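# Fold glasses, close them in case, leave case flat

## Task

Fold both temple arms of the glasses that lie in the open case, then close the case with the glasses inside it so that it rests flat on the table. The goal fails if any of this is not met, and it does not count if the result holds only because the robot is still holding it at the end.

## Robot and tools

Robot: two six-joint arms, left_arm and right_arm, each with a two-finger parallel gripper. Base positions in the scene frame: left_arm (-0.039, +0.231, 0) m, right_arm (+0.009, -0.363, 0) m, each turned slightly about z.

Frame: a single scene frame for both arms. The origin sits on the table surface midway between the arms, +z is up, +x points away from the robot over the table, and left_arm is on the +y side. The arm names do not match left or right in any image.

Gripper: the fingers point along the gripper's +z axis and close along its y axis. The reported hand position is the point between the finger pads, roughly 1 cm short of the tips. Reported positions can be somewhat off, more so when an arm is stretched far.

Tool execute_actions. Argument actions is a list holding zero or one item. An empty list sends nothing and just returns the state. A motion item is {"rows": [...], "steps": n}: 1 to 15 rows, n from 1 to 15 (default 15), each step lasting 1/30 s. Each row is used for one step; if there are fewer rows than steps, the last row repeats. A wait item is {"steps": n} with no rows, n up to 300; it ends once n steps have passed since the previous result, and your reply time is part of that count. Optional pictures (true/false) controls whether images come back. A refused call moves nothing.

Row layout: always 14 numbers, each in [-1, 1], covering both arms even if one is idle. First left_arm: waist, shoulder, elbow, wrist pitch, wrist yaw, wrist roll, then gripper opening; then the same seven for right_arm.

The six joint numbers per arm are offsets, not targets. They are measured from the joint angles shown in the latest result that lists them; before any such result in a scene, and for any second or later call within one reply, they are measured from wherever the arm stands when the action begins. They are not relative to the previous row. Scale: 1.0 equals 1.202 rad for the waist, 1.258 for the shoulder, 1.238 for the elbow, 2.073 for wrist pitch, and 2.022 for both wrist yaw and wrist roll. Joint ranges (rad): waist -2.618 to 3.054, shoulder 0.000 to 3.142, elbow 0.000 to 3.142, wrist pitch -1.571 to 1.571, wrist yaw -1.571 to 1.571, wrist roll -2.094 to 2.094. Asking a joint to go more than 0.036 rad beyond its range gets the call refused. The true stops may differ by up to 0.036 rad; a command past one is clipped there and a "joint sent to its limit" line appears, possibly referring to an earlier action. Missing that line does not prove there is room left.

The opening number is absolute: +1 fully open, -1 closed. It uses the same scale as grip_measured in results. To keep hold of something, command about 0.03 below grip_measured; a smaller gap grips more gently. Each finger pad pushes at most about 50 to 62 N, less on very thin parts (under about 2 mm). Readings may be off by around 1 mm of opening.

Motion: joints move at limited speed. Each step, a joint's target may lead its measured angle by at most 0.202 rad (waist), 0.258 (shoulder), 0.238 (elbow), 0.573 (wrist pitch), 0.522 (wrist yaw, roll). If the targets would carry the hand over 70 mm from where it is, all are pulled back proportionally. Arms tend to sag under all-zero offsets; to hold a pose, use the first call of a reply to send offsets back to the desired angles, then zeros in later calls, and increase the offset if a joint keeps falling short. Between calls the arms continue toward the last row's target until they nearly stop or a step is HELD; all-zero offsets are a move back to the reference angles, not a pause.

Results: a state line per arm, left_arm: ... | right_arm: ..., with hand position (m) and quaternion (w, x, y, z). Joint positions and Joint velocities give, per arm, six joint values (rad, rad/s) followed by the pad gap (m, m/s; 0.094 m when fully open). grip_measured is the opening on the command scale. Joint torques are total drive outputs, offset and noisy. "joint command not followed" means a safety clearance check altered or blocked joint targets on some steps. HELD marks steps where your row was not fully sent. MOTOR HOT appears from 75 °C; at 90 °C that arm halts for 10 s, and at 100 °C it goes limp and falls; both show as OVER-TEMPERATURE FAULT lines.

Cameras: cam_head_left and cam_head_right (896x504), cam_left_wrist and cam_right_wrist (504x504, fisheye), returned in that order. Calibration lines give K, distortion and T_world_to_cam per camera; wrist camera poses follow the reported joints.

Tool zoom_image: camera (one of the four names) and region [x0, y0, x1, y1] in that camera's pixels, origin top-left, at most 504 by 504. It shows the latest image in more detail.

Tool read_manual: optional section, only "licences"; returns licence text and moves nothing.

Tool finished_scene: scene is the integer number of the current scene. Replying with no tool call ends everything.

Avoid: letting the arms strike or push on each other, dropping or slipping objects, slamming, hard shoves, and knocking anything off the table. Brief outside tugs on held parts or pushes on loose objects may occur. Finish with the case closed and flat without the robot touching or holding it.

Each tool is called as a command line: name --argument value for each argument, lists and objects as JSON in quotes; but a table of rows of numbers goes row by row, as --pt "numbers of a row", without its own name.

## Session

execute_actions --actions '[]'

Scene clock: 0.00 s of 5000.00 s.
left_arm: end_effector_position=(+0.1653, +0.1479, +0.1211) grip_measured=+1.000 end_effector_quat_wxyz=(+0.347, +0.214, +0.749, -0.522) | right_arm: end_effector_position=(+0.1852, -0.5167, +0.1157) grip_measured=+1.000 end_effector_quat_wxyz=(-0.000, -0.539, +0.841, -0.040)
Joint positions: left_arm=[ 0.623  1.613  0.636 -1.289  1.289  1.58   0.094] | right_arm=[-0.619  1.355  1.063 -1.202  0.024 -1.845  0.094]
Joint velocities: left_arm=[-0.017 -0.002  0.007 -0.051  0.022 -0.037  0.   ] | right_arm=[-0.012  0.012 -0.002  0.051  0.037  0.051  0.   ]
Joint torques (N m, as the arm reports them, + toward a larger angle): no reading

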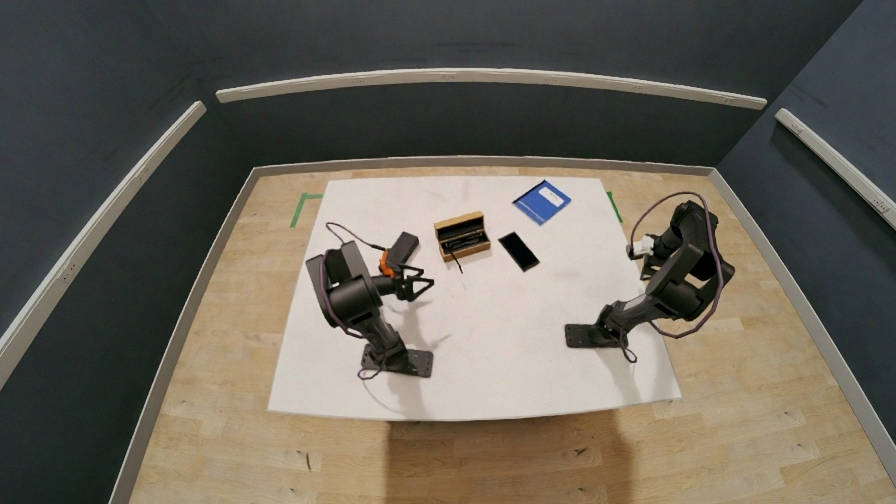

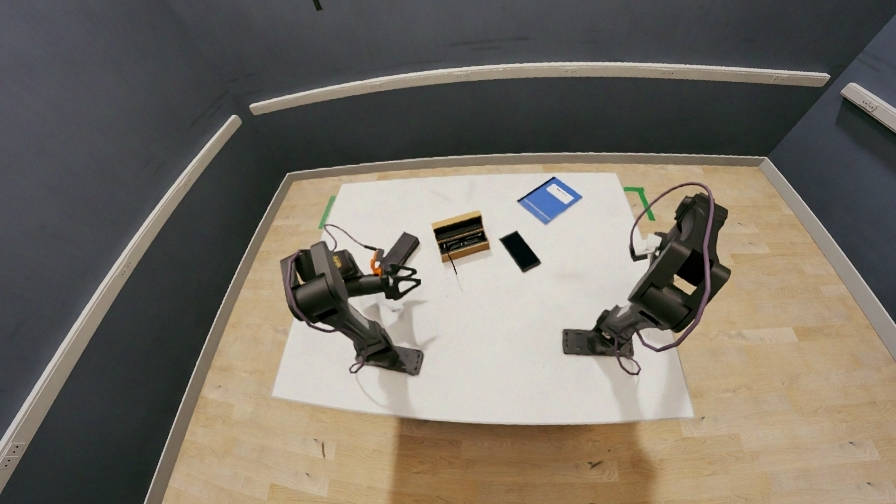

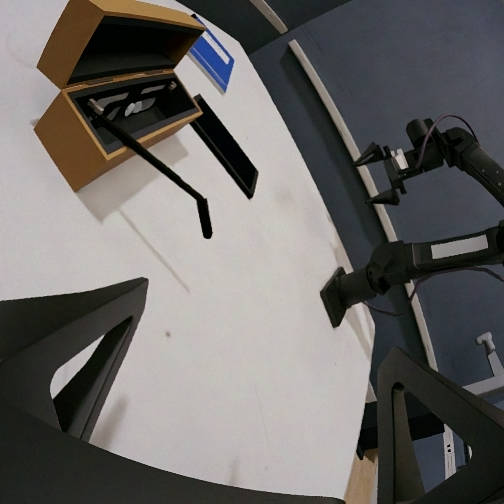

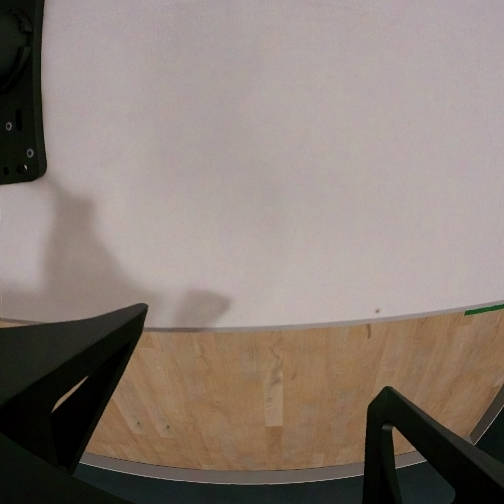

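zoom_image --camera "cam_head_left" --region '[410, 195, 530, 295]'

zoom_image --camera "cam_head_right" --region '[410, 195, 530, 295]'

zoom_image --camera "cam_left_wrist" --region '[0, 0, 280, 260]'

Region (410, 195, 530, 295) of cam_head_left's 896x504 image, scaled by 4.200, with more detail than that image has.

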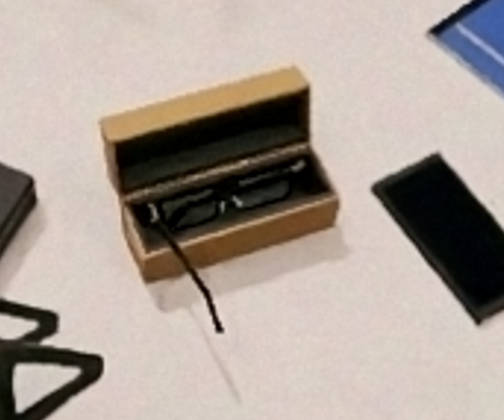

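Region (410, 195, 530, 295) of cam_head_right's 896x504 image, scaled by 4.200, with more detail than that image has.

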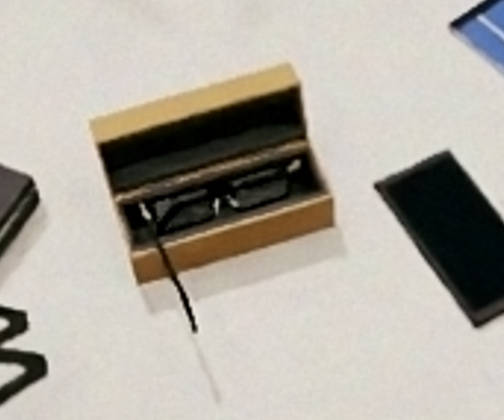

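Region (0, 0, 280, 260) of cam_left_wrist's 504x504 image, scaled by 1.800, with more detail than that image has; it fills the top 468 rows of this view, and the rest is white.

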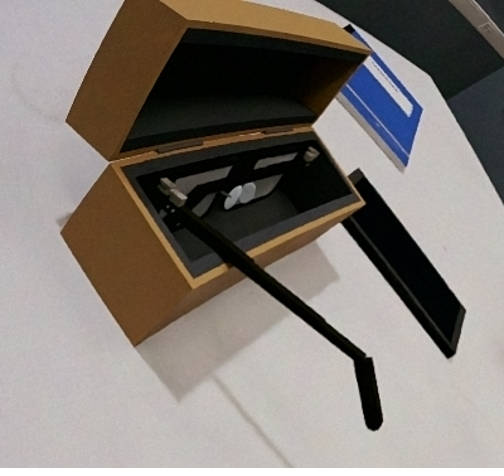

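execute_actions --actions '[{"rows":[[-0.3,-0.192,0.17,0.296,-0.637,-0.781,-1,0,0,0,0,0,0,1]]}]' --pictures false

execute_actions --actions '[{"steps":40}]' --pictures false

execute_actions --actions '[{"rows":[[-0.48,0,0,0,0,0,-1,0,0,0,0,0,0,1]]}]' --pictures false

execute_actions --actions '[{"steps":30}]'

Scene clock: 15.77 s of 5000.00 s.
left_arm: end_effector_position=(+0.2533, +0.2495, +0.0737) grip_measured=-0.985 end_effector_quat_wxyz=(+0.178, +0.059, +0.982, -0.025) | right_arm: end_effector_position=(+0.1852, -0.5167, +0.1157) grip_measured=+1.000 end_effector_quat_wxyz=(-0.000, -0.539, +0.841, -0.040)
Joint positions: left_arm=[ 0.26   1.369  0.845 -0.703  0.115  0.228  0.001] | right_arm=[-0.619  1.355  1.063 -1.202  0.024 -1.845  0.094]
Joint velocities: left_arm=[ 0.012 -0.022 -0.012  0.051 -0.755 -1.59  -0.   ] | right_arm=[-0.007  0.002  0.002 -0.051  0.007  0.051  0.   ]
Joint torques (N m, as the arm reports them, + toward a larger angle): left_arm=[ 0.19 -4.17  6.89  1.32  0.07 -0.04] | right_arm=[-0.21 -4.1   4.54  0.51  0.04 -0.01]
Steps of this call (steps 1 to 90: nothing new was sent; then 12.27 s passed at rest; steps 91 to 105: all 15 steps of this action). Readings (joint positions):
91: left_arm=[0.598 1.587 0.653 -1.237 1.217 1.507] | right_arm=[-0.619 1.355 1.063 -1.202 0.024 -1.845]
92: left_arm=[0.542 1.539 0.687 -1.153 1.118 1.424] | right_arm=[-0.619 1.355 1.063 -1.202 0.024 -1.845]
94: left_arm=[0.414 1.444 0.772 -0.993 0.924 1.239] | right_arm=[-0.619 1.355 1.063 -1.202 0.024 -1.845]
98: left_arm=[0.262 1.368 0.845 -0.778 0.542 0.842] | right_arm=[-0.619 1.355 1.063 -1.202 0.024 -1.845]
105: the state above

Scene clock: 17.10 s of 5000.00 s.
left_arm: end_effector_position=(+0.2548, +0.2681, +0.0739) grip_measured=-0.985 end_effector_quat_wxyz=(+0.178, -0.059, +0.982, +0.006) | right_arm: end_effector_position=(+0.1852, -0.5167, +0.1157) grip_measured=+1.000 end_effector_quat_wxyz=(-0.000, -0.539, +0.841, -0.040)
Joint positions: left_arm=[ 0.26   1.369  0.845 -0.688  0.013  0.006  0.001] | right_arm=[-0.619  1.355  1.063 -1.202  0.024 -1.845  0.094]
Joint velocities: left_arm=[ 0.007  0.002 -0.012  0.037  0.051  0.022  0.001] | right_arm=[-0.002  0.002  0.022 -0.007 -0.095 -0.007  0.   ]
Joint torques (N m, as the arm reports them, + toward a larger angle): left_arm=[ 0.17 -4.13  6.93  1.36 -0.12 -0.07] | right_arm=[-0.12 -4.23  4.47  0.5   0.08 -0.01]
Steps of this call (steps 1 to 30: the robot went on to your last target; steps 31 to 40: nothing new was sent). Readings (joint positions):
1: left_arm=[0.260 1.369 0.845 -0.699 0.093 0.183] | right_arm=[-0.619 1.355 1.063 -1.202 0.024 -1.845]
2: left_arm=[0.260 1.369 0.845 -0.697 0.076 0.147] | right_arm=[-0.619 1.355 1.063 -1.202 0.024 -1.845]
4: left_arm=[0.260 1.369 0.845 -0.693 0.052 0.096] | right_arm=[-0.619 1.355 1.063 -1.202 0.024 -1.845]
8: left_arm=[0.260 1.369 0.845 -0.690 0.028 0.042] | right_arm=[-0.619 1.355 1.063 -1.202 0.024 -1.845]
40: the state above
All arms were judged still, so your last target was given up. Only a new action makes them travel on or press farther. Fingers that are still opening or closing keep moving.

Scene clock: 17.60 s of 5000.00 s.
left_arm: end_effector_position=(+0.2271, +0.0967, +0.0747) grip_measured=-0.985 end_effector_quat_wxyz=(+0.176, +0.227, +0.956, -0.053) | right_arm: end_effector_position=(+0.1852, -0.5167, +0.1157) grip_measured=+1.000 end_effector_quat_wxyz=(-0.000, -0.539, +0.841, -0.040)
Joint positions: left_arm=[-0.326  1.369  0.845 -0.679  0.024  0.005  0.001] | right_arm=[-0.619  1.355  1.063 -1.202  0.024 -1.845  0.094]
Joint velocities: left_arm=[ 0.007  0.007  0.012 -0.007 -0.007 -0.066 -0.001] | right_arm=[ 0.002 -0.022 -0.022 -0.007 -0.066 -0.022  0.   ]
Joint torques (N m, as the arm reports them, + toward a larger angle): left_arm=[ 0.67 -4.21  6.86  1.17 -0.08  0.  ] | right_arm=[-0.04 -4.3   4.43  0.46  0.04  0.  ]
Steps of this call (steps 1 to 15: all 15 steps of this action). Readings (joint positions):
1: left_arm=[0.235 1.369 0.845 -0.688 -0.002 0.005] | right_arm=[-0.619 1.355 1.063 -1.202 0.024 -1.845]
2: left_arm=[0.179 1.369 0.845 -0.687 -0.008 0.005] | right_arm=[-0.619 1.355 1.063 -1.202 0.024 -1.845]
4: left_arm=[0.035 1.369 0.845 -0.684 -0.004 0.005] | right_arm=[-0.619 1.355 1.063 -1.202 0.024 -1.845]
8: left_arm=[-0.253 1.369 0.845 -0.679 0.009 0.005] | right_arm=[-0.619 1.355 1.063 -1.202 0.024 -1.845]
15: the state above

Scene clock: 18.60 s of 5000.00 s.
left_arm: end_effector_position=(+0.2271, +0.0967, +0.0747) grip_measured=-0.985 end_effector_quat_wxyz=(+0.176, +0.227, +0.956, -0.053) | right_arm: end_effector_position=(+0.1852, -0.5167, +0.1157) grip_measured=+1.000 end_effector_quat_wxyz=(-0.000, -0.539, +0.841, -0.040)
Joint positions: left_arm=[-0.326  1.369  0.845 -0.679  0.024  0.005  0.001] | right_arm=[-0.619  1.355  1.063 -1.202  0.024 -1.845  0.094]
Joint velocities: left_arm=[ 0.007 -0.002  0.002  0.037  0.022 -0.037  0.   ] | right_arm=[ 0.017  0.007 -0.002 -0.037 -0.022 -0.051  0.   ]
Joint torques (N m, as the arm reports them, + toward a larger angle): left_arm=[ 0.69 -4.23  6.88  1.16 -0.1   0.01] | right_arm=[-0.11 -4.3   4.49  0.49  0.05  0.03]
Steps of this call (steps 1 to 15: the robot went on to your last target; steps 16 to 30: nothing new was sent). Readings (joint positions):
1: left_arm=[-0.326 1.369 0.845 -0.679 0.024 0.005] | right_arm=[-0.619 1.355 1.063 -1.202 0.024 -1.845]
2: left_arm=[-0.326 1.369 0.845 -0.679 0.024 0.005] | right_arm=[-0.619 1.355 1.063 -1.202 0.024 -1.845]
4: left_arm=[-0.326 1.369 0.845 -0.679 0.024 0.005] | right_arm=[-0.619 1.355 1.063 -1.202 0.024 -1.845]
8: left_arm=[-0.326 1.369 0.845 -0.679 0.024 0.005] | right_arm=[-0.619 1.355 1.063 -1.202 0.024 -1.845]
30: the state above
All arms were judged still, so your last target was given up. Only a new action makes them travel on or press farther. Fingers that are still opening or closing keep moving.
camera_calibration (this result's frames):
cam_left_wrist: T_world_to_cam=[[-0.160499, -0.984686, 0.0680739, 0.133125], [-0.980237, 0.167095, 0.105897, 0.235534], [-0.11565, -0.0497322, -0.992044, 0.208114], [0, 0, 0, 1]] pos_world=[0.276314, 0.102079, 0.172454]

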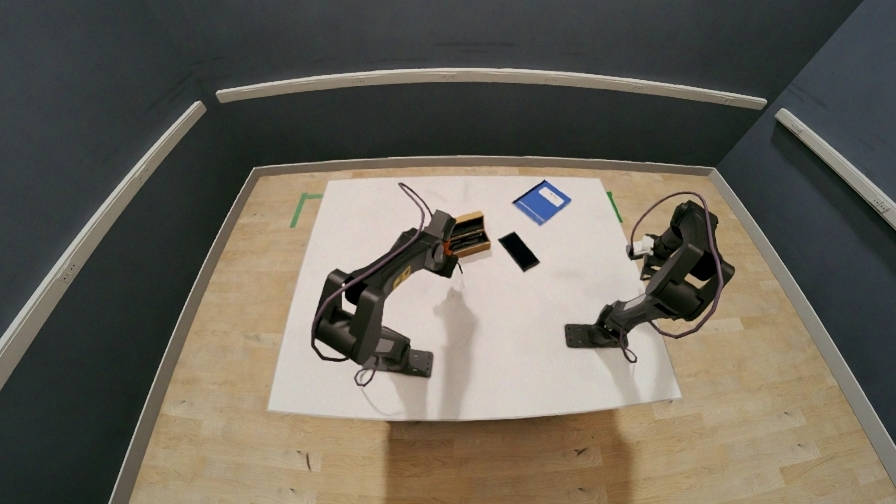

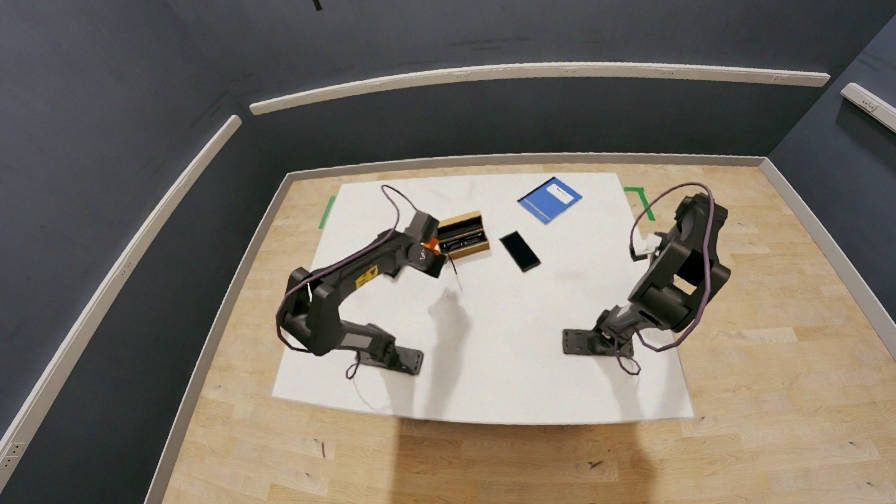

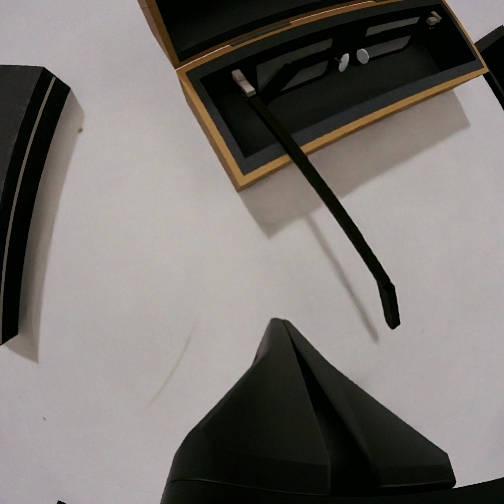

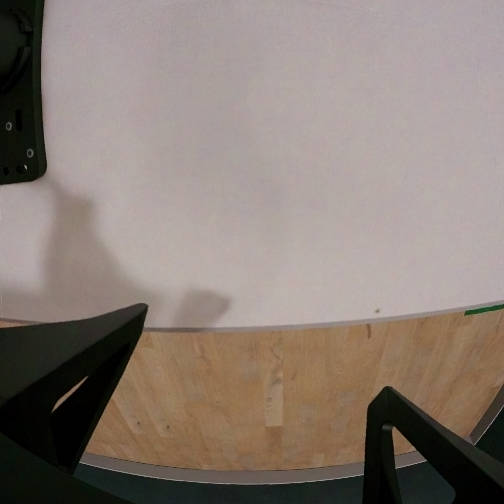

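execute_actions --actions '[{"rows":[[0,0.03,0.03,0,0,0,-1,0,0,0,0,0,0,1],[0,0.05,0.05,0,0,0,-1,0,0,0,0,0,0,1],[0,0.07,0.07,0,0,0,-1,0,0,0,0,0,0,1],[0,0.09,0.09,0,0,0,-1,0,0,0,0,0,0,1],[-0.01,0.11,0.11,0,0,0,-1,0,0,0,0,0,0,1],[-0.02,0.13,0.13,0,0,0,-1,0,0,0,0,0,0,1],[-0.03,0.15,0.145,0,0,0,-1,0,0,0,0,0,0,1],[-0.04,0.17,0.165,0,0,0,-1,0,0,0,0,0,0,1],[-0.055,0.19,0.18,0,0,0,-1,0,0,0,0,0,0,1],[-0.07,0.21,0.2,0,0,0,-1,0,0,0,0,0,0,1],[-0.08,0.23,0.22,0.01,0,0,-1,0,0,0,0,0,0,1]]}]'

Scene clock: 25.17 s of 5000.00 s.
left_arm: end_effector_position=(+0.2704, +0.0375, +0.0674) grip_measured=-0.985 end_effector_quat_wxyz=(+0.163, +0.272, +0.947, -0.058) | right_arm: end_effector_position=(+0.1852, -0.5167, +0.1157) grip_measured=+1.000 end_effector_quat_wxyz=(-0.000, -0.539, +0.841, -0.040)
Joint positions: left_arm=[-0.419  1.655  1.089 -0.659  0.025  0.005  0.001] | right_arm=[-0.619  1.355  1.063 -1.202  0.024 -1.845  0.094]
Joint velocities: left_arm=[-0.046  0.032  0.002 -0.037 -0.022  0.051 -0.001] | right_arm=[-0.007  0.007 -0.022  0.022 -0.007 -0.007  0.   ]
Joint torques (N m, as the arm reports them, + toward a larger angle): left_arm=[-0.08 -6.91  9.1   1.2   0.01  0.02] | right_arm=[ 0.07 -4.18  4.29  0.54  0.08  0.03]
Steps of this call (steps 1 to 90: nothing new was sent; then 3.07 s passed at rest; steps 91 to 105: all 15 steps of this action). Readings (joint positions):
91: left_arm=[-0.326 1.373 0.846 -0.679 0.024 0.005] | right_arm=[-0.619 1.355 1.063 -1.202 0.024 -1.845]
92: left_arm=[-0.326 1.384 0.854 -0.681 0.024 0.005] | right_arm=[-0.619 1.355 1.063 -1.202 0.024 -1.845]
94: left_arm=[-0.326 1.427 0.888 -0.685 0.024 0.005] | right_arm=[-0.619 1.355 1.063 -1.202 0.024 -1.845]
98: left_arm=[-0.340 1.534 0.984 -0.684 0.024 0.005] | right_arm=[-0.619 1.355 1.063 -1.202 0.024 -1.845]
105: the state above
camera_calibration (this result's frames):
cam_left_wrist: T_world_to_cam=[[-0.249981, -0.966236, 0.0624265, 0.106243], [-0.958292, 0.256119, 0.126803, 0.277981], [-0.13851, -0.0281244, -0.989962, 0.208096], [0, 0, 0, 1]] pos_world=[0.321769, 0.0373119, 0.164126]

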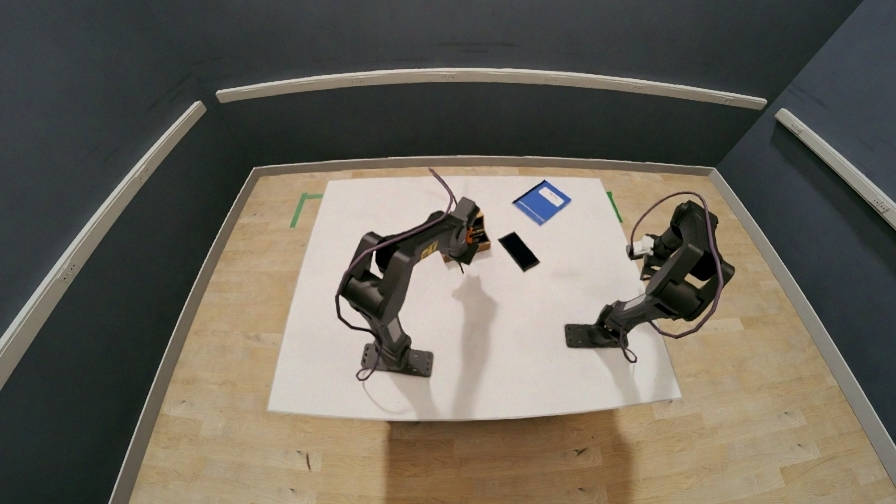

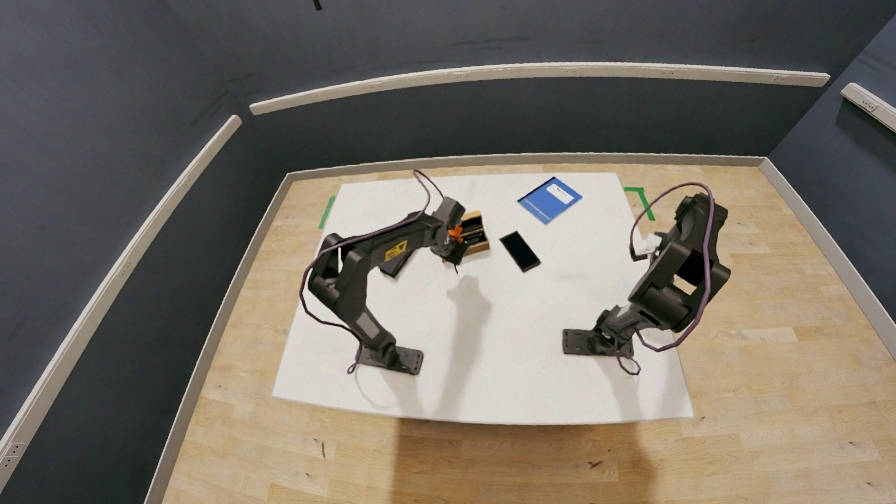

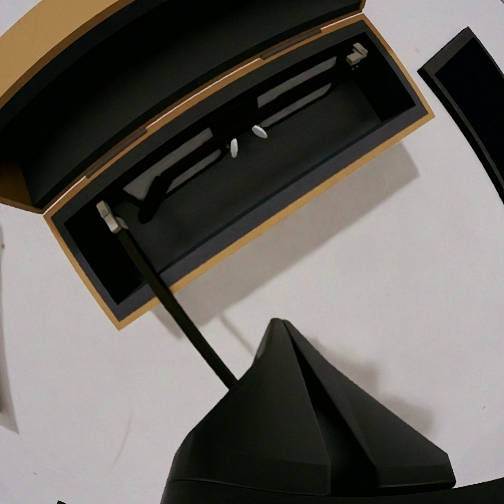

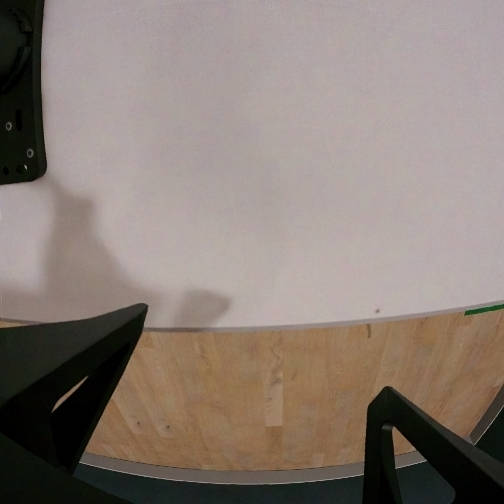

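execute_actions --actions '[{"rows":[[0.08,-0.23,-0.195,0,0,0,-1,0,0,0,0,0,0,1]]}]' --pictures false

execute_actions --actions '[{"rows":[[0,0.1,0,0.03,0,0,-1,0,0,0,0,0,0,1]]}]' --pictures false

execute_actions --actions '[{"rows":[[-0.01,0.02,0.03,0,0,0,-1,0,0,0,0,0,0,1],[-0.02,0.04,0.05,0,0,0,-1,0,0,0,0,0,0,1],[-0.03,0.06,0.07,0,0,0,-1,0,0,0,0,0,0,1],[-0.04,0.08,0.09,0,0,0,-1,0,0,0,0,0,0,1],[-0.05,0.1,0.11,0,0,0,-1,0,0,0,0,0,0,1],[-0.06,0.12,0.13,0,0,0,-1,0,0,0,0,0,0,1],[-0.07,0.14,0.15,0,0,0,-1,0,0,0,0,0,0,1],[-0.08,0.16,0.18,0,0,0,-1,0,0,0,0,0,0,1],[-0.09,0.18,0.2,0,0,0,-1,0,0,0,0,0,0,1],[-0.1,0.2,0.23,0,0,0,-1,0,0,0,0,0,0,1]]}]'

Scene clock: 32.23 s of 5000.00 s.
left_arm: end_effector_position=(+0.2355, +0.0937, +0.0839) grip_measured=-0.985 end_effector_quat_wxyz=(+0.194, +0.225, +0.953, -0.056) | right_arm: end_effector_position=(+0.1852, -0.5167, +0.1157) grip_measured=+1.000 end_effector_quat_wxyz=(-0.000, -0.539, +0.841, -0.040)
Joint positions: left_arm=[-0.322  1.364  0.864 -0.666  0.024  0.005  0.001] | right_arm=[-0.619  1.355  1.063 -1.202  0.024 -1.845  0.094]
Joint velocities: left_arm=[-0.007  0.007 -0.007  0.022  0.037  0.051  0.   ] | right_arm=[-0.007 -0.012 -0.007  0.022 -0.022  0.007  0.   ]
Joint torques (N m, as the arm reports them, + toward a larger angle): left_arm=[-0.06 -4.17  5.59  1.38  0.03 -0.02] | right_arm=[-0.02 -4.18  4.5   0.55  0.02  0.02]
Steps of this call (steps 1 to 15: the robot went on to your last target; steps 16 to 90: nothing new was sent; then 3.57 s passed at rest; steps 91 to 105: all 15 steps of this action). Readings (joint positions):
91: left_arm=[-0.410 1.621 1.048 -0.621 0.030 0.005] | right_arm=[-0.619 1.355 1.063 -1.202 0.024 -1.845]
92: left_arm=[-0.390 1.551 0.978 -0.603 0.033 0.005] | right_arm=[-0.619 1.355 1.063 -1.202 0.024 -1.845]
94: left_arm=[-0.341 1.416 0.883 -0.650 0.029 0.005] | right_arm=[-0.619 1.355 1.063 -1.202 0.024 -1.845]
98: left_arm=[-0.322 1.364 0.864 -0.667 0.024 0.005] | right_arm=[-0.619 1.355 1.063 -1.202 0.024 -1.845]
105: the state above

Scene clock: 32.73 s of 5000.00 s.
left_arm: end_effector_position=(+0.2392, +0.0919, +0.0493) grip_measured=-0.985 end_effector_quat_wxyz=(+0.152, +0.226, +0.961, -0.047) | right_arm: end_effector_position=(+0.1852, -0.5167, +0.1157) grip_measured=+1.000 end_effector_quat_wxyz=(-0.000, -0.539, +0.841, -0.040)
Joint positions: left_arm=[-0.322  1.498  0.864 -0.618  0.024  0.005  0.001] | right_arm=[-0.619  1.355  1.063 -1.202  0.024 -1.845  0.094]
Joint velocities: left_arm=[-0.002  0.012  0.012  0.037 -0.022 -0.051  0.   ] | right_arm=[ 0.002 -0.002 -0.007  0.066 -0.051  0.066  0.   ]
Joint torques (N m, as the arm reports them, + toward a larger angle): left_arm=[-0.09 -5.94  6.54  1.24  0.04  0.  ] | right_arm=[-0.1  -4.21  4.28  0.51  0.05 -0.02]
Steps of this call (steps 1 to 15: all 15 steps of this action). Readings (joint positions):
1: left_arm=[-0.322 1.377 0.864 -0.662 0.024 0.005] | right_arm=[-0.619 1.355 1.063 -1.202 0.024 -1.845]
2: left_arm=[-0.322 1.403 0.864 -0.644 0.024 0.005] | right_arm=[-0.619 1.355 1.063 -1.202 0.024 -1.845]
4: left_arm=[-0.322 1.463 0.864 -0.629 0.024 0.005] | right_arm=[-0.619 1.355 1.063 -1.202 0.024 -1.845]
8: left_arm=[-0.322 1.498 0.864 -0.627 0.024 0.005] | right_arm=[-0.619 1.355 1.063 -1.202 0.024 -1.845]
15: the state above

Scene clock: 33.23 s of 5000.00 s.
left_arm: end_effector_position=(+0.2807, +0.0226, +0.0503) grip_measured=-0.985 end_effector_quat_wxyz=(+0.158, +0.281, +0.945, -0.058) | right_arm: end_effector_position=(+0.1852, -0.5167, +0.1157) grip_measured=+1.000 end_effector_quat_wxyz=(-0.000, -0.539, +0.841, -0.040)
Joint positions: left_arm=[-0.438  1.745  1.123 -0.611  0.024  0.005  0.001] | right_arm=[-0.619  1.355  1.063 -1.202  0.024 -1.845  0.094]
Joint velocities: left_arm=[ 0.012  0.007  0.002 -0.022  0.022  0.007  0.   ] | right_arm=[-0.002  0.002  0.017  0.022 -0.007  0.007  0.   ]
Joint torques (N m, as the arm reports them, + toward a larger angle): left_arm=[-0.34 -7.35  8.72  1.16  0.    0.01] | right_arm=[-0.03 -4.12  4.53  0.51  0.07  0.02]
Steps of this call (steps 1 to 15: all 15 steps of this action). Readings (joint positions):
1: left_arm=[-0.322 1.499 0.865 -0.618 0.024 0.005] | right_arm=[-0.619 1.355 1.063 -1.202 0.024 -1.845]
2: left_arm=[-0.324 1.507 0.872 -0.621 0.024 0.005] | right_arm=[-0.619 1.355 1.063 -1.202 0.024 -1.845]
4: left_arm=[-0.336 1.544 0.906 -0.626 0.024 0.005] | right_arm=[-0.619 1.355 1.063 -1.202 0.024 -1.845]
8: left_arm=[-0.385 1.649 1.009 -0.626 0.024 0.005] | right_arm=[-0.619 1.355 1.063 -1.202 0.024 -1.845]
15: the state above
camera_calibration (this result's frames):
cam_left_wrist: T_world_to_cam=[[-0.268448, -0.961468, 0.0592829, 0.100732], [-0.95228, 0.274155, 0.134169, 0.291425], [-0.145252, -0.0204365, -0.989184, 0.193876], [0, 0, 0, 1]] pos_world=[0.33272, 0.0209171, 0.146707]

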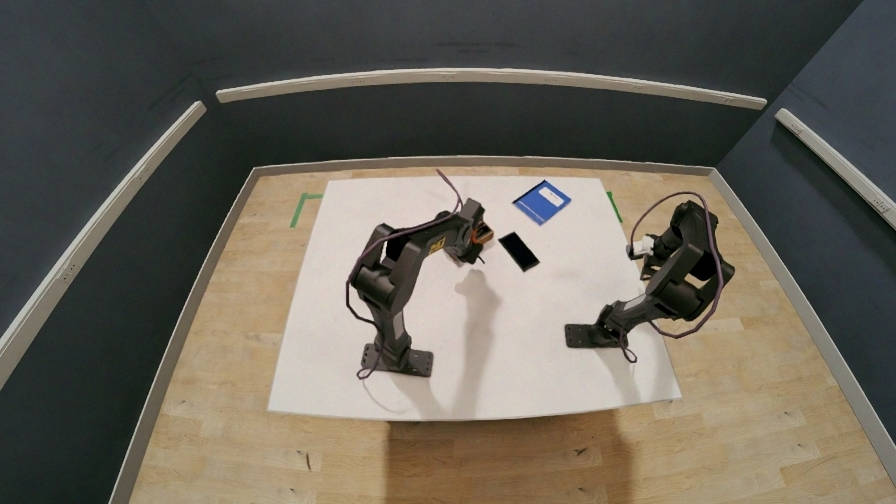

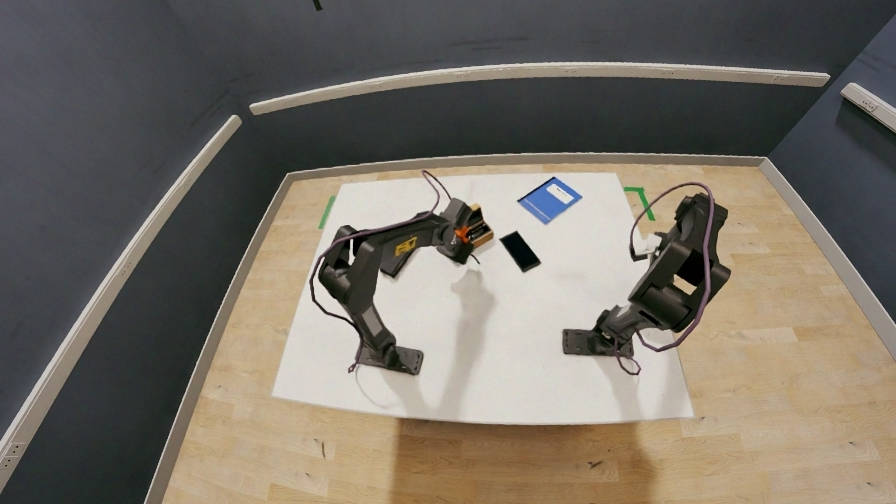

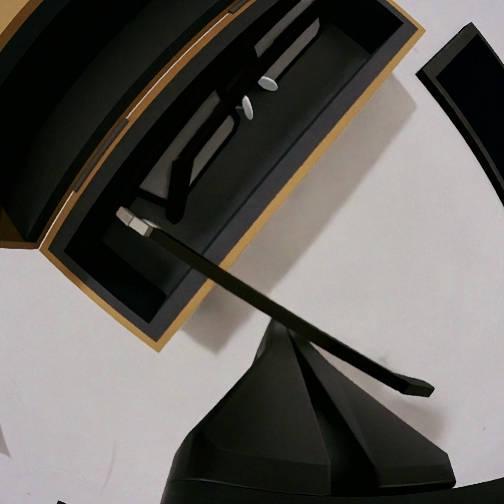

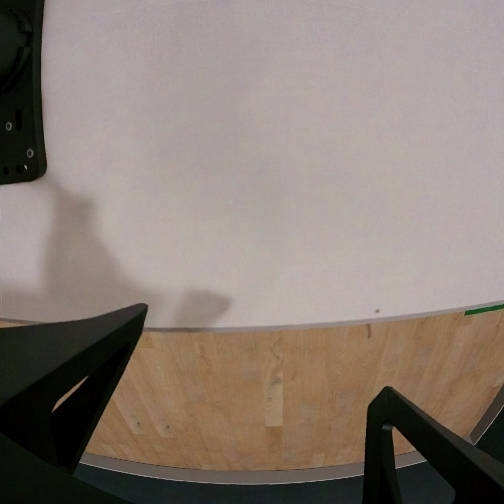

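execute_actions --actions '[{"rows":[[0,0,0,0,0,0,-1,0.6,0,0.385,0,0,1,-1]]}]' --pictures false

execute_actions --actions '[{"steps":30}]' --pictures false

execute_actions --actions '[{"rows":[[0,0,0,0,0,0,-1,0.5,0.2,0,0,0,0.7,-1]]}]' --pictures false

execute_actions --actions '[{"steps":25}]' --pictures false

execute_actions --actions '[{"rows":[[0,0,0,0,0,0,-1,0.075,0.25,0,0.185,0,0,-1]]}]'

Scene clock: 41.20 s of 5000.00 s.
left_arm: end_effector_position=(+0.2808, +0.0226, +0.0504) grip_measured=-0.985 end_effector_quat_wxyz=(+0.158, +0.281, +0.945, -0.058) | right_arm: end_effector_position=(+0.3386, -0.3560, +0.2638) grip_measured=-0.984 end_effector_quat_wxyz=(+0.262, -0.279, +0.920, -0.081)
Joint positions: left_arm=[-0.438  1.745  1.123 -0.611  0.024  0.005  0.001] | right_arm=[ 0.111  1.367  1.526 -1.175  0.016 -0.568  0.001]
Joint velocities: left_arm=[-0.017  0.017  0.002 -0.037 -0.022 -0.022 -0.001] | right_arm=[ 0.027 -0.017  0.027 -0.051 -0.022  2.821 -0.001]
Joint torques (N m, as the arm reports them, + toward a larger angle): left_arm=[ 0.03 -7.71  6.63  1.19  0.05 -0.01] | right_arm=[-0.9  -5.28  5.74  1.13  0.15  0.11]
From where the robot then was, a joint's target lay farther than a number of 1.0 reaches, so one or more steps of this call were cut to that.
Steps of this call (steps 1 to 15: the robot went on to your last target; steps 16 to 90: nothing new was sent; then 4.47 s passed at rest; steps 91 to 105: all 15 steps of this action). Readings (joint positions):
91: left_arm=[-0.438 1.745 1.123 -0.611 0.024 0.005] | right_arm=[-0.599 1.359 1.083 -1.216 0.036 -1.783]
92: left_arm=[-0.438 1.745 1.123 -0.611 0.024 0.005] | right_arm=[-0.555 1.366 1.124 -1.226 0.041 -1.708]
94: left_arm=[-0.438 1.745 1.123 -0.611 0.024 0.005] | right_arm=[-0.452 1.370 1.227 -1.218 0.042 -1.564]
98: left_arm=[-0.438 1.745 1.123 -0.611 0.024 0.005] | right_arm=[-0.237 1.370 1.438 -1.198 0.044 -1.257]
105: the state above

Scene clock: 42.20 s of 5000.00 s.
left_arm: end_effector_position=(+0.2808, +0.0226, +0.0504) grip_measured=-0.985 end_effector_quat_wxyz=(+0.158, +0.281, +0.945, -0.058) | right_arm: end_effector_position=(+0.3359, -0.3567, +0.2621) grip_measured=-0.984 end_effector_quat_wxyz=(+0.267, +0.071, +0.961, +0.017)
Joint positions: left_arm=[-0.438  1.745  1.123 -0.611  0.024  0.005  0.001] | right_arm=[ 0.111  1.367  1.526 -1.188  0.019  0.168  0.001]
Joint velocities: left_arm=[ 0.012 -0.007 -0.007  0.022 -0.037  0.051  0.   ] | right_arm=[-0.002  0.012 -0.007 -0.037  0.022  0.051  0.001]
Joint torques (N m, as the arm reports them, + toward a larger angle): left_arm=[-0.06 -7.73  6.6   1.21  0.04  0.  ] | right_arm=[-0.88 -5.33  5.53  1.13  0.06  0.04]
Steps of this call (steps 1 to 30: the robot went on to your last target). Readings (joint positions):
1: left_arm=[-0.438 1.745 1.123 -0.611 0.024 0.005] | right_arm=[0.111 1.367 1.526 -1.177 0.017 -0.469]
2: left_arm=[-0.438 1.745 1.123 -0.611 0.024 0.005] | right_arm=[0.111 1.367 1.526 -1.179 0.019 -0.370]
4: left_arm=[-0.438 1.745 1.123 -0.611 0.024 0.005] | right_arm=[0.111 1.367 1.526 -1.182 0.019 -0.184]
8: left_arm=[-0.438 1.745 1.123 -0.611 0.024 0.005] | right_arm=[0.111 1.367 1.526 -1.185 0.019 0.025]
30: the state above

Scene clock: 42.70 s of 5000.00 s.
left_arm: end_effector_position=(+0.2808, +0.0226, +0.0504) grip_measured=-0.985 end_effector_quat_wxyz=(+0.158, +0.281, +0.945, -0.058) | right_arm: end_effector_position=(+0.2908, -0.1453, +0.1706) grip_measured=-0.984 end_effector_quat_wxyz=(+0.069, +0.355, +0.925, +0.114)
Joint positions: left_arm=[-0.438  1.745  1.123 -0.611  0.024  0.005  0.001] | right_arm=[ 0.738  1.646  1.519 -1.176 -0.002  1.385  0.001]
Joint velocities: left_arm=[-0.007  0.007  0.012  0.051  0.022 -0.022 -0.   ] | right_arm=[-0.173 -0.11  -0.017 -0.066 -0.037  1.355  0.   ]
Joint torques (N m, as the arm reports them, + toward a larger angle): left_arm=[-0.03 -7.77  6.68  1.21  0.04 -0.01] | right_arm=[-1.07 -8.76  5.36  0.72  0.24  0.02]
Steps of this call (steps 1 to 15: all 15 steps of this action). Readings (joint positions):
1: left_arm=[-0.438 1.745 1.123 -0.611 0.024 0.005] | right_arm=[0.127 1.383 1.529 -1.192 0.028 0.223]
2: left_arm=[-0.438 1.745 1.123 -0.611 0.024 0.005] | right_arm=[0.162 1.408 1.535 -1.191 0.033 0.291]
4: left_arm=[-0.438 1.745 1.123 -0.611 0.024 0.005] | right_arm=[0.254 1.489 1.535 -1.186 0.034 0.438]
8: left_arm=[-0.438 1.745 1.123 -0.611 0.024 0.005] | right_arm=[0.494 1.641 1.528 -1.177 0.034 0.814]
15: the state above

Scene clock: 43.53 s of 5000.00 s.
left_arm: end_effector_position=(+0.2808, +0.0226, +0.0504) grip_measured=-0.985 end_effector_quat_wxyz=(+0.158, +0.281, +0.945, -0.058) | right_arm: end_effector_position=(+0.2949, -0.1512, +0.1726) grip_measured=-0.984 end_effector_quat_wxyz=(+0.062, +0.450, +0.883, +0.121)
Joint positions: left_arm=[-0.438  1.745  1.123 -0.611  0.024  0.005  0.001] | right_arm=[ 0.721  1.64   1.519 -1.176  0.003  1.577  0.001]
Joint velocities: left_arm=[-0.002  0.007 -0.002  0.007  0.007 -0.051 -0.   ] | right_arm=[-0.007 -0.022  0.012  0.037 -0.007  0.037 -0.001]
Joint torques (N m, as the arm reports them, + toward a larger angle): left_arm=[-0.08 -7.77  6.69  1.2   0.04  0.01] | right_arm=[-0.57 -8.89  5.05  0.78  0.21  0.01]
Steps of this call (steps 1 to 25: the robot went on to your last target). Readings (joint positions):
1: left_arm=[-0.438 1.745 1.123 -0.611 0.024 0.005] | right_arm=[0.732 1.643 1.519 -1.176 -0.002 1.424]
2: left_arm=[-0.438 1.745 1.123 -0.611 0.024 0.005] | right_arm=[0.727 1.641 1.519 -1.176 -0.000 1.455]
4: left_arm=[-0.438 1.745 1.123 -0.611 0.024 0.005] | right_arm=[0.721 1.640 1.519 -1.176 0.002 1.500]
8: left_arm=[-0.438 1.745 1.123 -0.611 0.024 0.005] | right_arm=[0.721 1.640 1.519 -1.176 0.003 1.546]
25: the state above

Scene clock: 44.03 s of 5000.00 s.
left_arm: end_effector_position=(+0.2808, +0.0226, +0.0504) grip_measured=-0.985 end_effector_quat_wxyz=(+0.158, +0.281, +0.945, -0.058) | right_arm: end_effector_position=(+0.3348, -0.0734, +0.0605) grip_measured=-0.984 end_effector_quat_wxyz=(+0.052, +0.411, +0.902, +0.120)
Joint positions: left_arm=[-0.438  1.745  1.123 -0.611  0.024  0.005  0.001] | right_arm=[ 0.808  1.986  1.507 -0.83  -0.002  1.577  0.001]
Joint velocities: left_arm=[-0.017 -0.002 -0.012  0.007  0.037 -0.022  0.   ] | right_arm=[-0.007 -0.134  0.002  0.227  0.022 -0.037 -0.001]
Joint torques (N m, as the arm reports them, + toward a larger angle): left_arm=[-0.09 -7.71  6.54  1.19  0.06  0.02] | right_arm=[  0.01 -12.29   5.6    0.88   0.04   0.01]
Steps of this call (steps 1 to 15: all 15 steps of this action). Readings (joint positions):
1: left_arm=[-0.438 1.745 1.123 -0.611 0.024 0.005] | right_arm=[0.724 1.653 1.519 -1.163 0.005 1.577]
2: left_arm=[-0.438 1.745 1.123 -0.611 0.024 0.005] | right_arm=[0.733 1.677 1.522 -1.126 0.005 1.577]
4: left_arm=[-0.438 1.745 1.123 -0.611 0.024 0.005] | right_arm=[0.756 1.759 1.522 -1.044 0.005 1.577]
8: left_arm=[-0.438 1.745 1.123 -0.611 0.024 0.005] | right_arm=[0.797 1.953 1.522 -0.895 0.002 1.577]
15: the state above
camera_calibration (this result's frames):
cam_left_wrist: T_world_to_cam=[[-0.268467, -0.961456, 0.0593943, 0.100688], [-0.952323, 0.274183, 0.133806, 0.291558], [-0.144934, -0.0206399, -0.989226, 0.193927], [0, 0, 0, 1]] pos_world=[0.332795, 0.0208693, 0.146845]
cam_right_wrist: T_world_to_cam=[[-0.423566, -0.848603, -0.316963, 0.107766], [-0.898426, 0.348783, 0.266797, 0.352908], [-0.115854, 0.397774, -0.910139, 0.228295], [0, 0, 0, 1]] pos_world=[0.389157, -0.122447, 0.147784]

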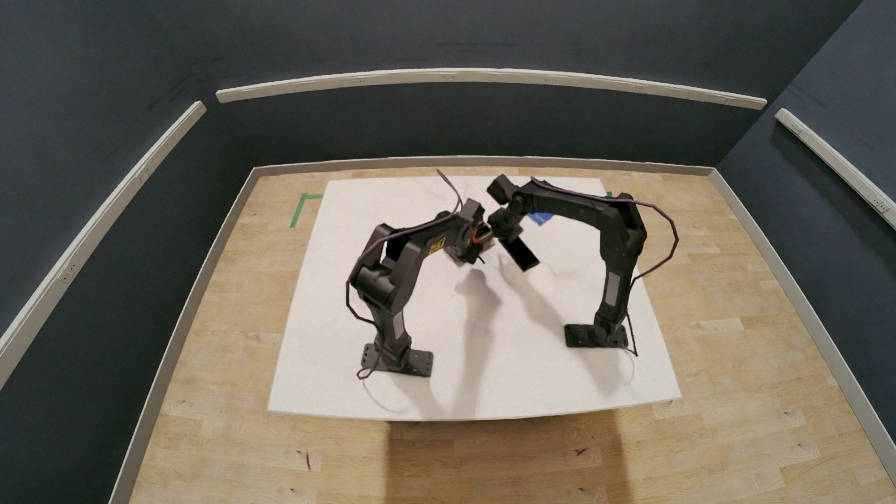

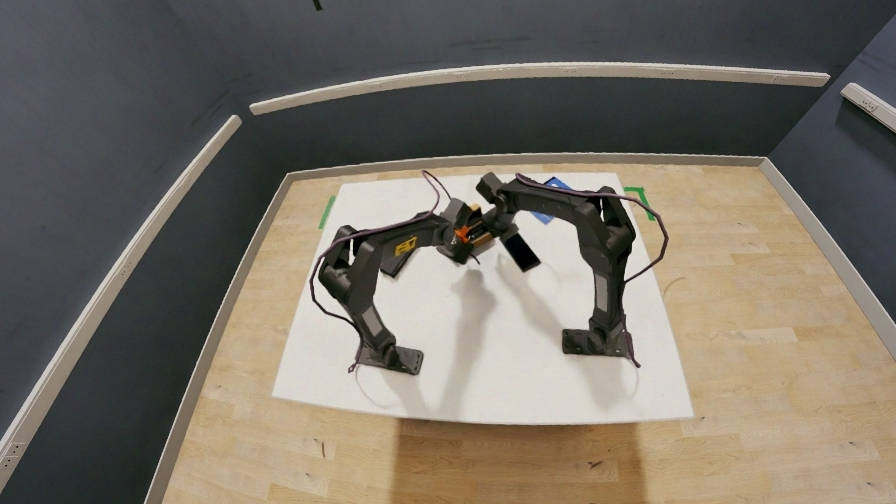

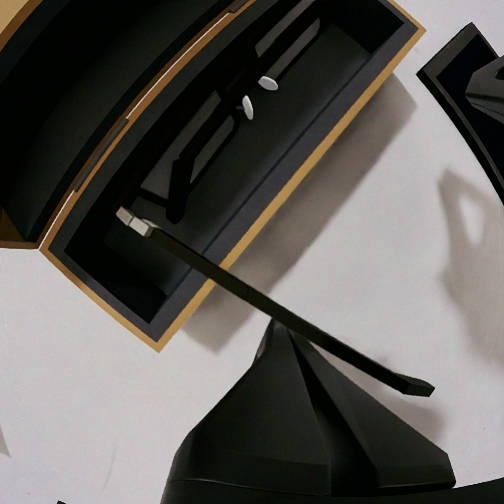

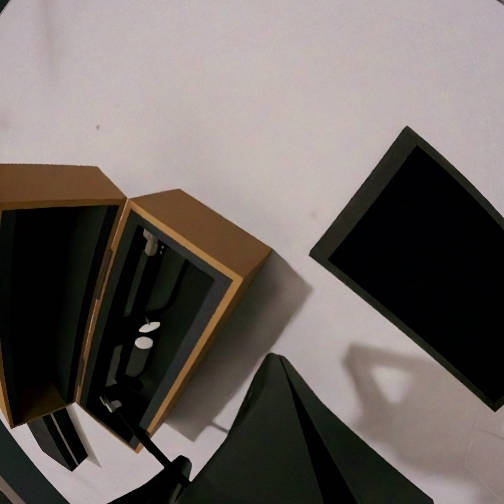

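execute_actions --actions '[{"rows":[[0,0,0,0,0,0,-1,-0.03,0,-0.03,0.174,0,0,-1]]}]'

Scene clock: 46.97 s of 5000.00 s.
left_arm: end_effector_position=(+0.2808, +0.0226, +0.0504) grip_measured=-0.985 end_effector_quat_wxyz=(+0.158, +0.281, +0.945, -0.058) | right_arm: end_effector_position=(+0.3960, -0.0386, +0.0860) grip_measured=-0.984 end_effector_quat_wxyz=(+0.117, +0.410, +0.867, +0.257)
Joint positions: left_arm=[-0.438  1.745  1.123 -0.611  0.024  0.005  0.001] | right_arm=[ 0.779  1.986  1.483 -0.494 -0.005  1.577  0.001]
Joint velocities: left_arm=[-0.017 -0.012  0.002 -0.066  0.022 -0.037  0.   ] | right_arm=[-0.017  0.007 -0.007  0.051  0.022  0.037  0.   ]
Joint torques (N m, as the arm reports them, + toward a larger angle): left_arm=[ 0.   -7.74  6.6   1.18  0.03  0.  ] | right_arm=[ -0.4  -10.47   4.09   1.49   0.05   0.01]
Steps of this call (steps 1 to 30: the robot went on to your last target; steps 31 to 73: nothing new was sent; steps 74 to 88: all 15 steps of this action). Readings (joint positions):
74: left_arm=[-0.438 1.745 1.123 -0.611 0.024 0.005] | right_arm=[0.806 1.975 1.499 -0.774 -0.003 1.577]
75: left_arm=[-0.438 1.745 1.123 -0.611 0.024 0.005] | right_arm=[0.803 1.977 1.491 -0.719 -0.004 1.577]
77: left_arm=[-0.438 1.745 1.123 -0.611 0.024 0.005] | right_arm=[0.792 1.983 1.484 -0.631 -0.005 1.577]
81: left_arm=[-0.438 1.745 1.123 -0.611 0.024 0.005] | right_arm=[0.779 1.986 1.483 -0.540 -0.005 1.577]
88: the state above
camera_calibration (this result's frames):
cam_left_wrist: T_world_to_cam=[[-0.268467, -0.961456, 0.0593943, 0.100688], [-0.952323, 0.274183, 0.133806, 0.291558], [-0.144934, -0.0206399, -0.989226, 0.193927], [0, 0, 0, 1]] pos_world=[0.332795, 0.0208693, 0.146845]
cam_right_wrist: T_world_to_cam=[[-0.340737, -0.746228, -0.571876, 0.164349], [-0.934572, 0.33506, 0.119627, 0.415443], [0.102344, 0.575221, -0.811571, 0.156732], [0, 0, 0, 1]] pos_world=[0.428221, -0.106713, 0.171488]

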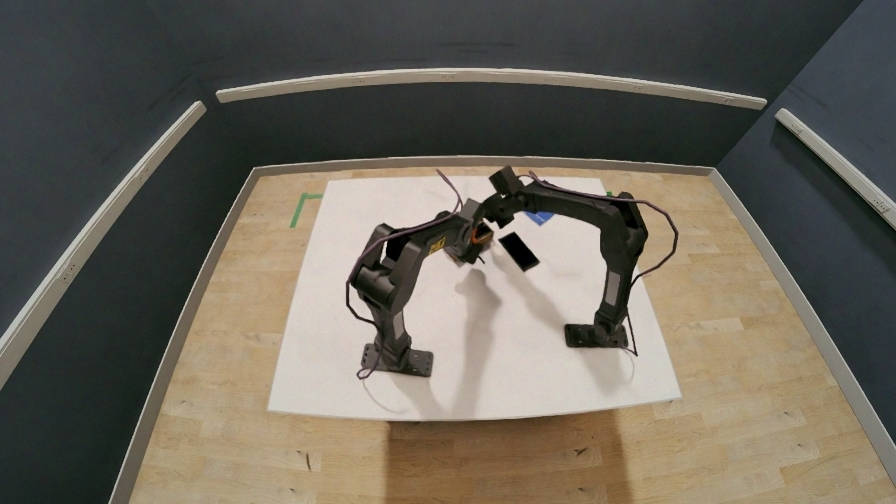

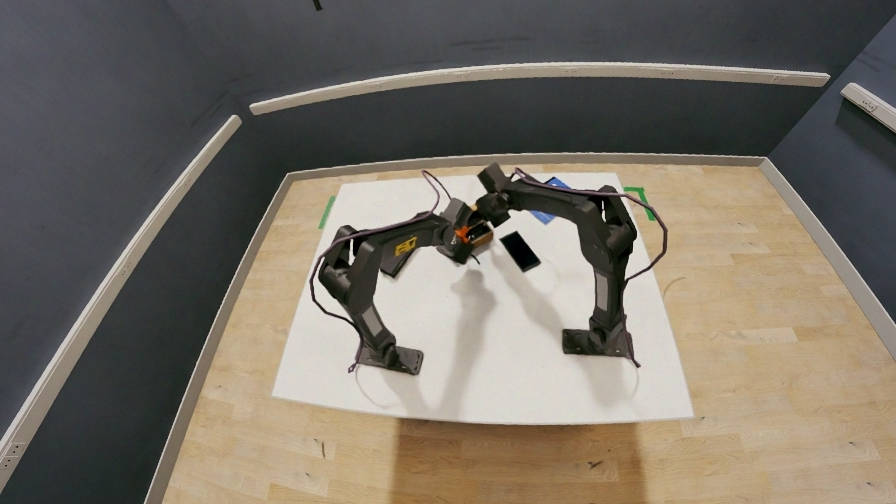

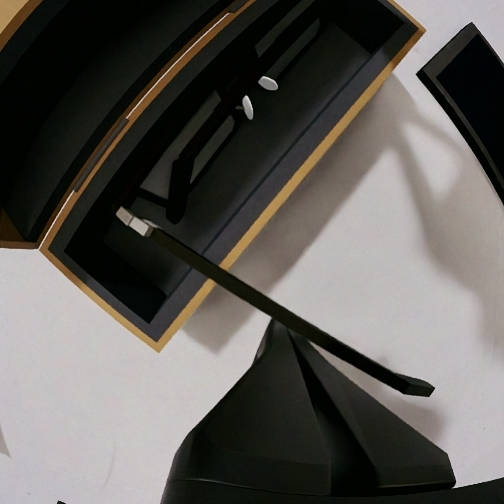

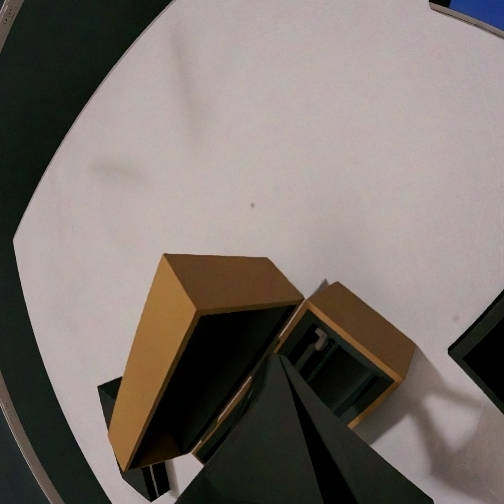

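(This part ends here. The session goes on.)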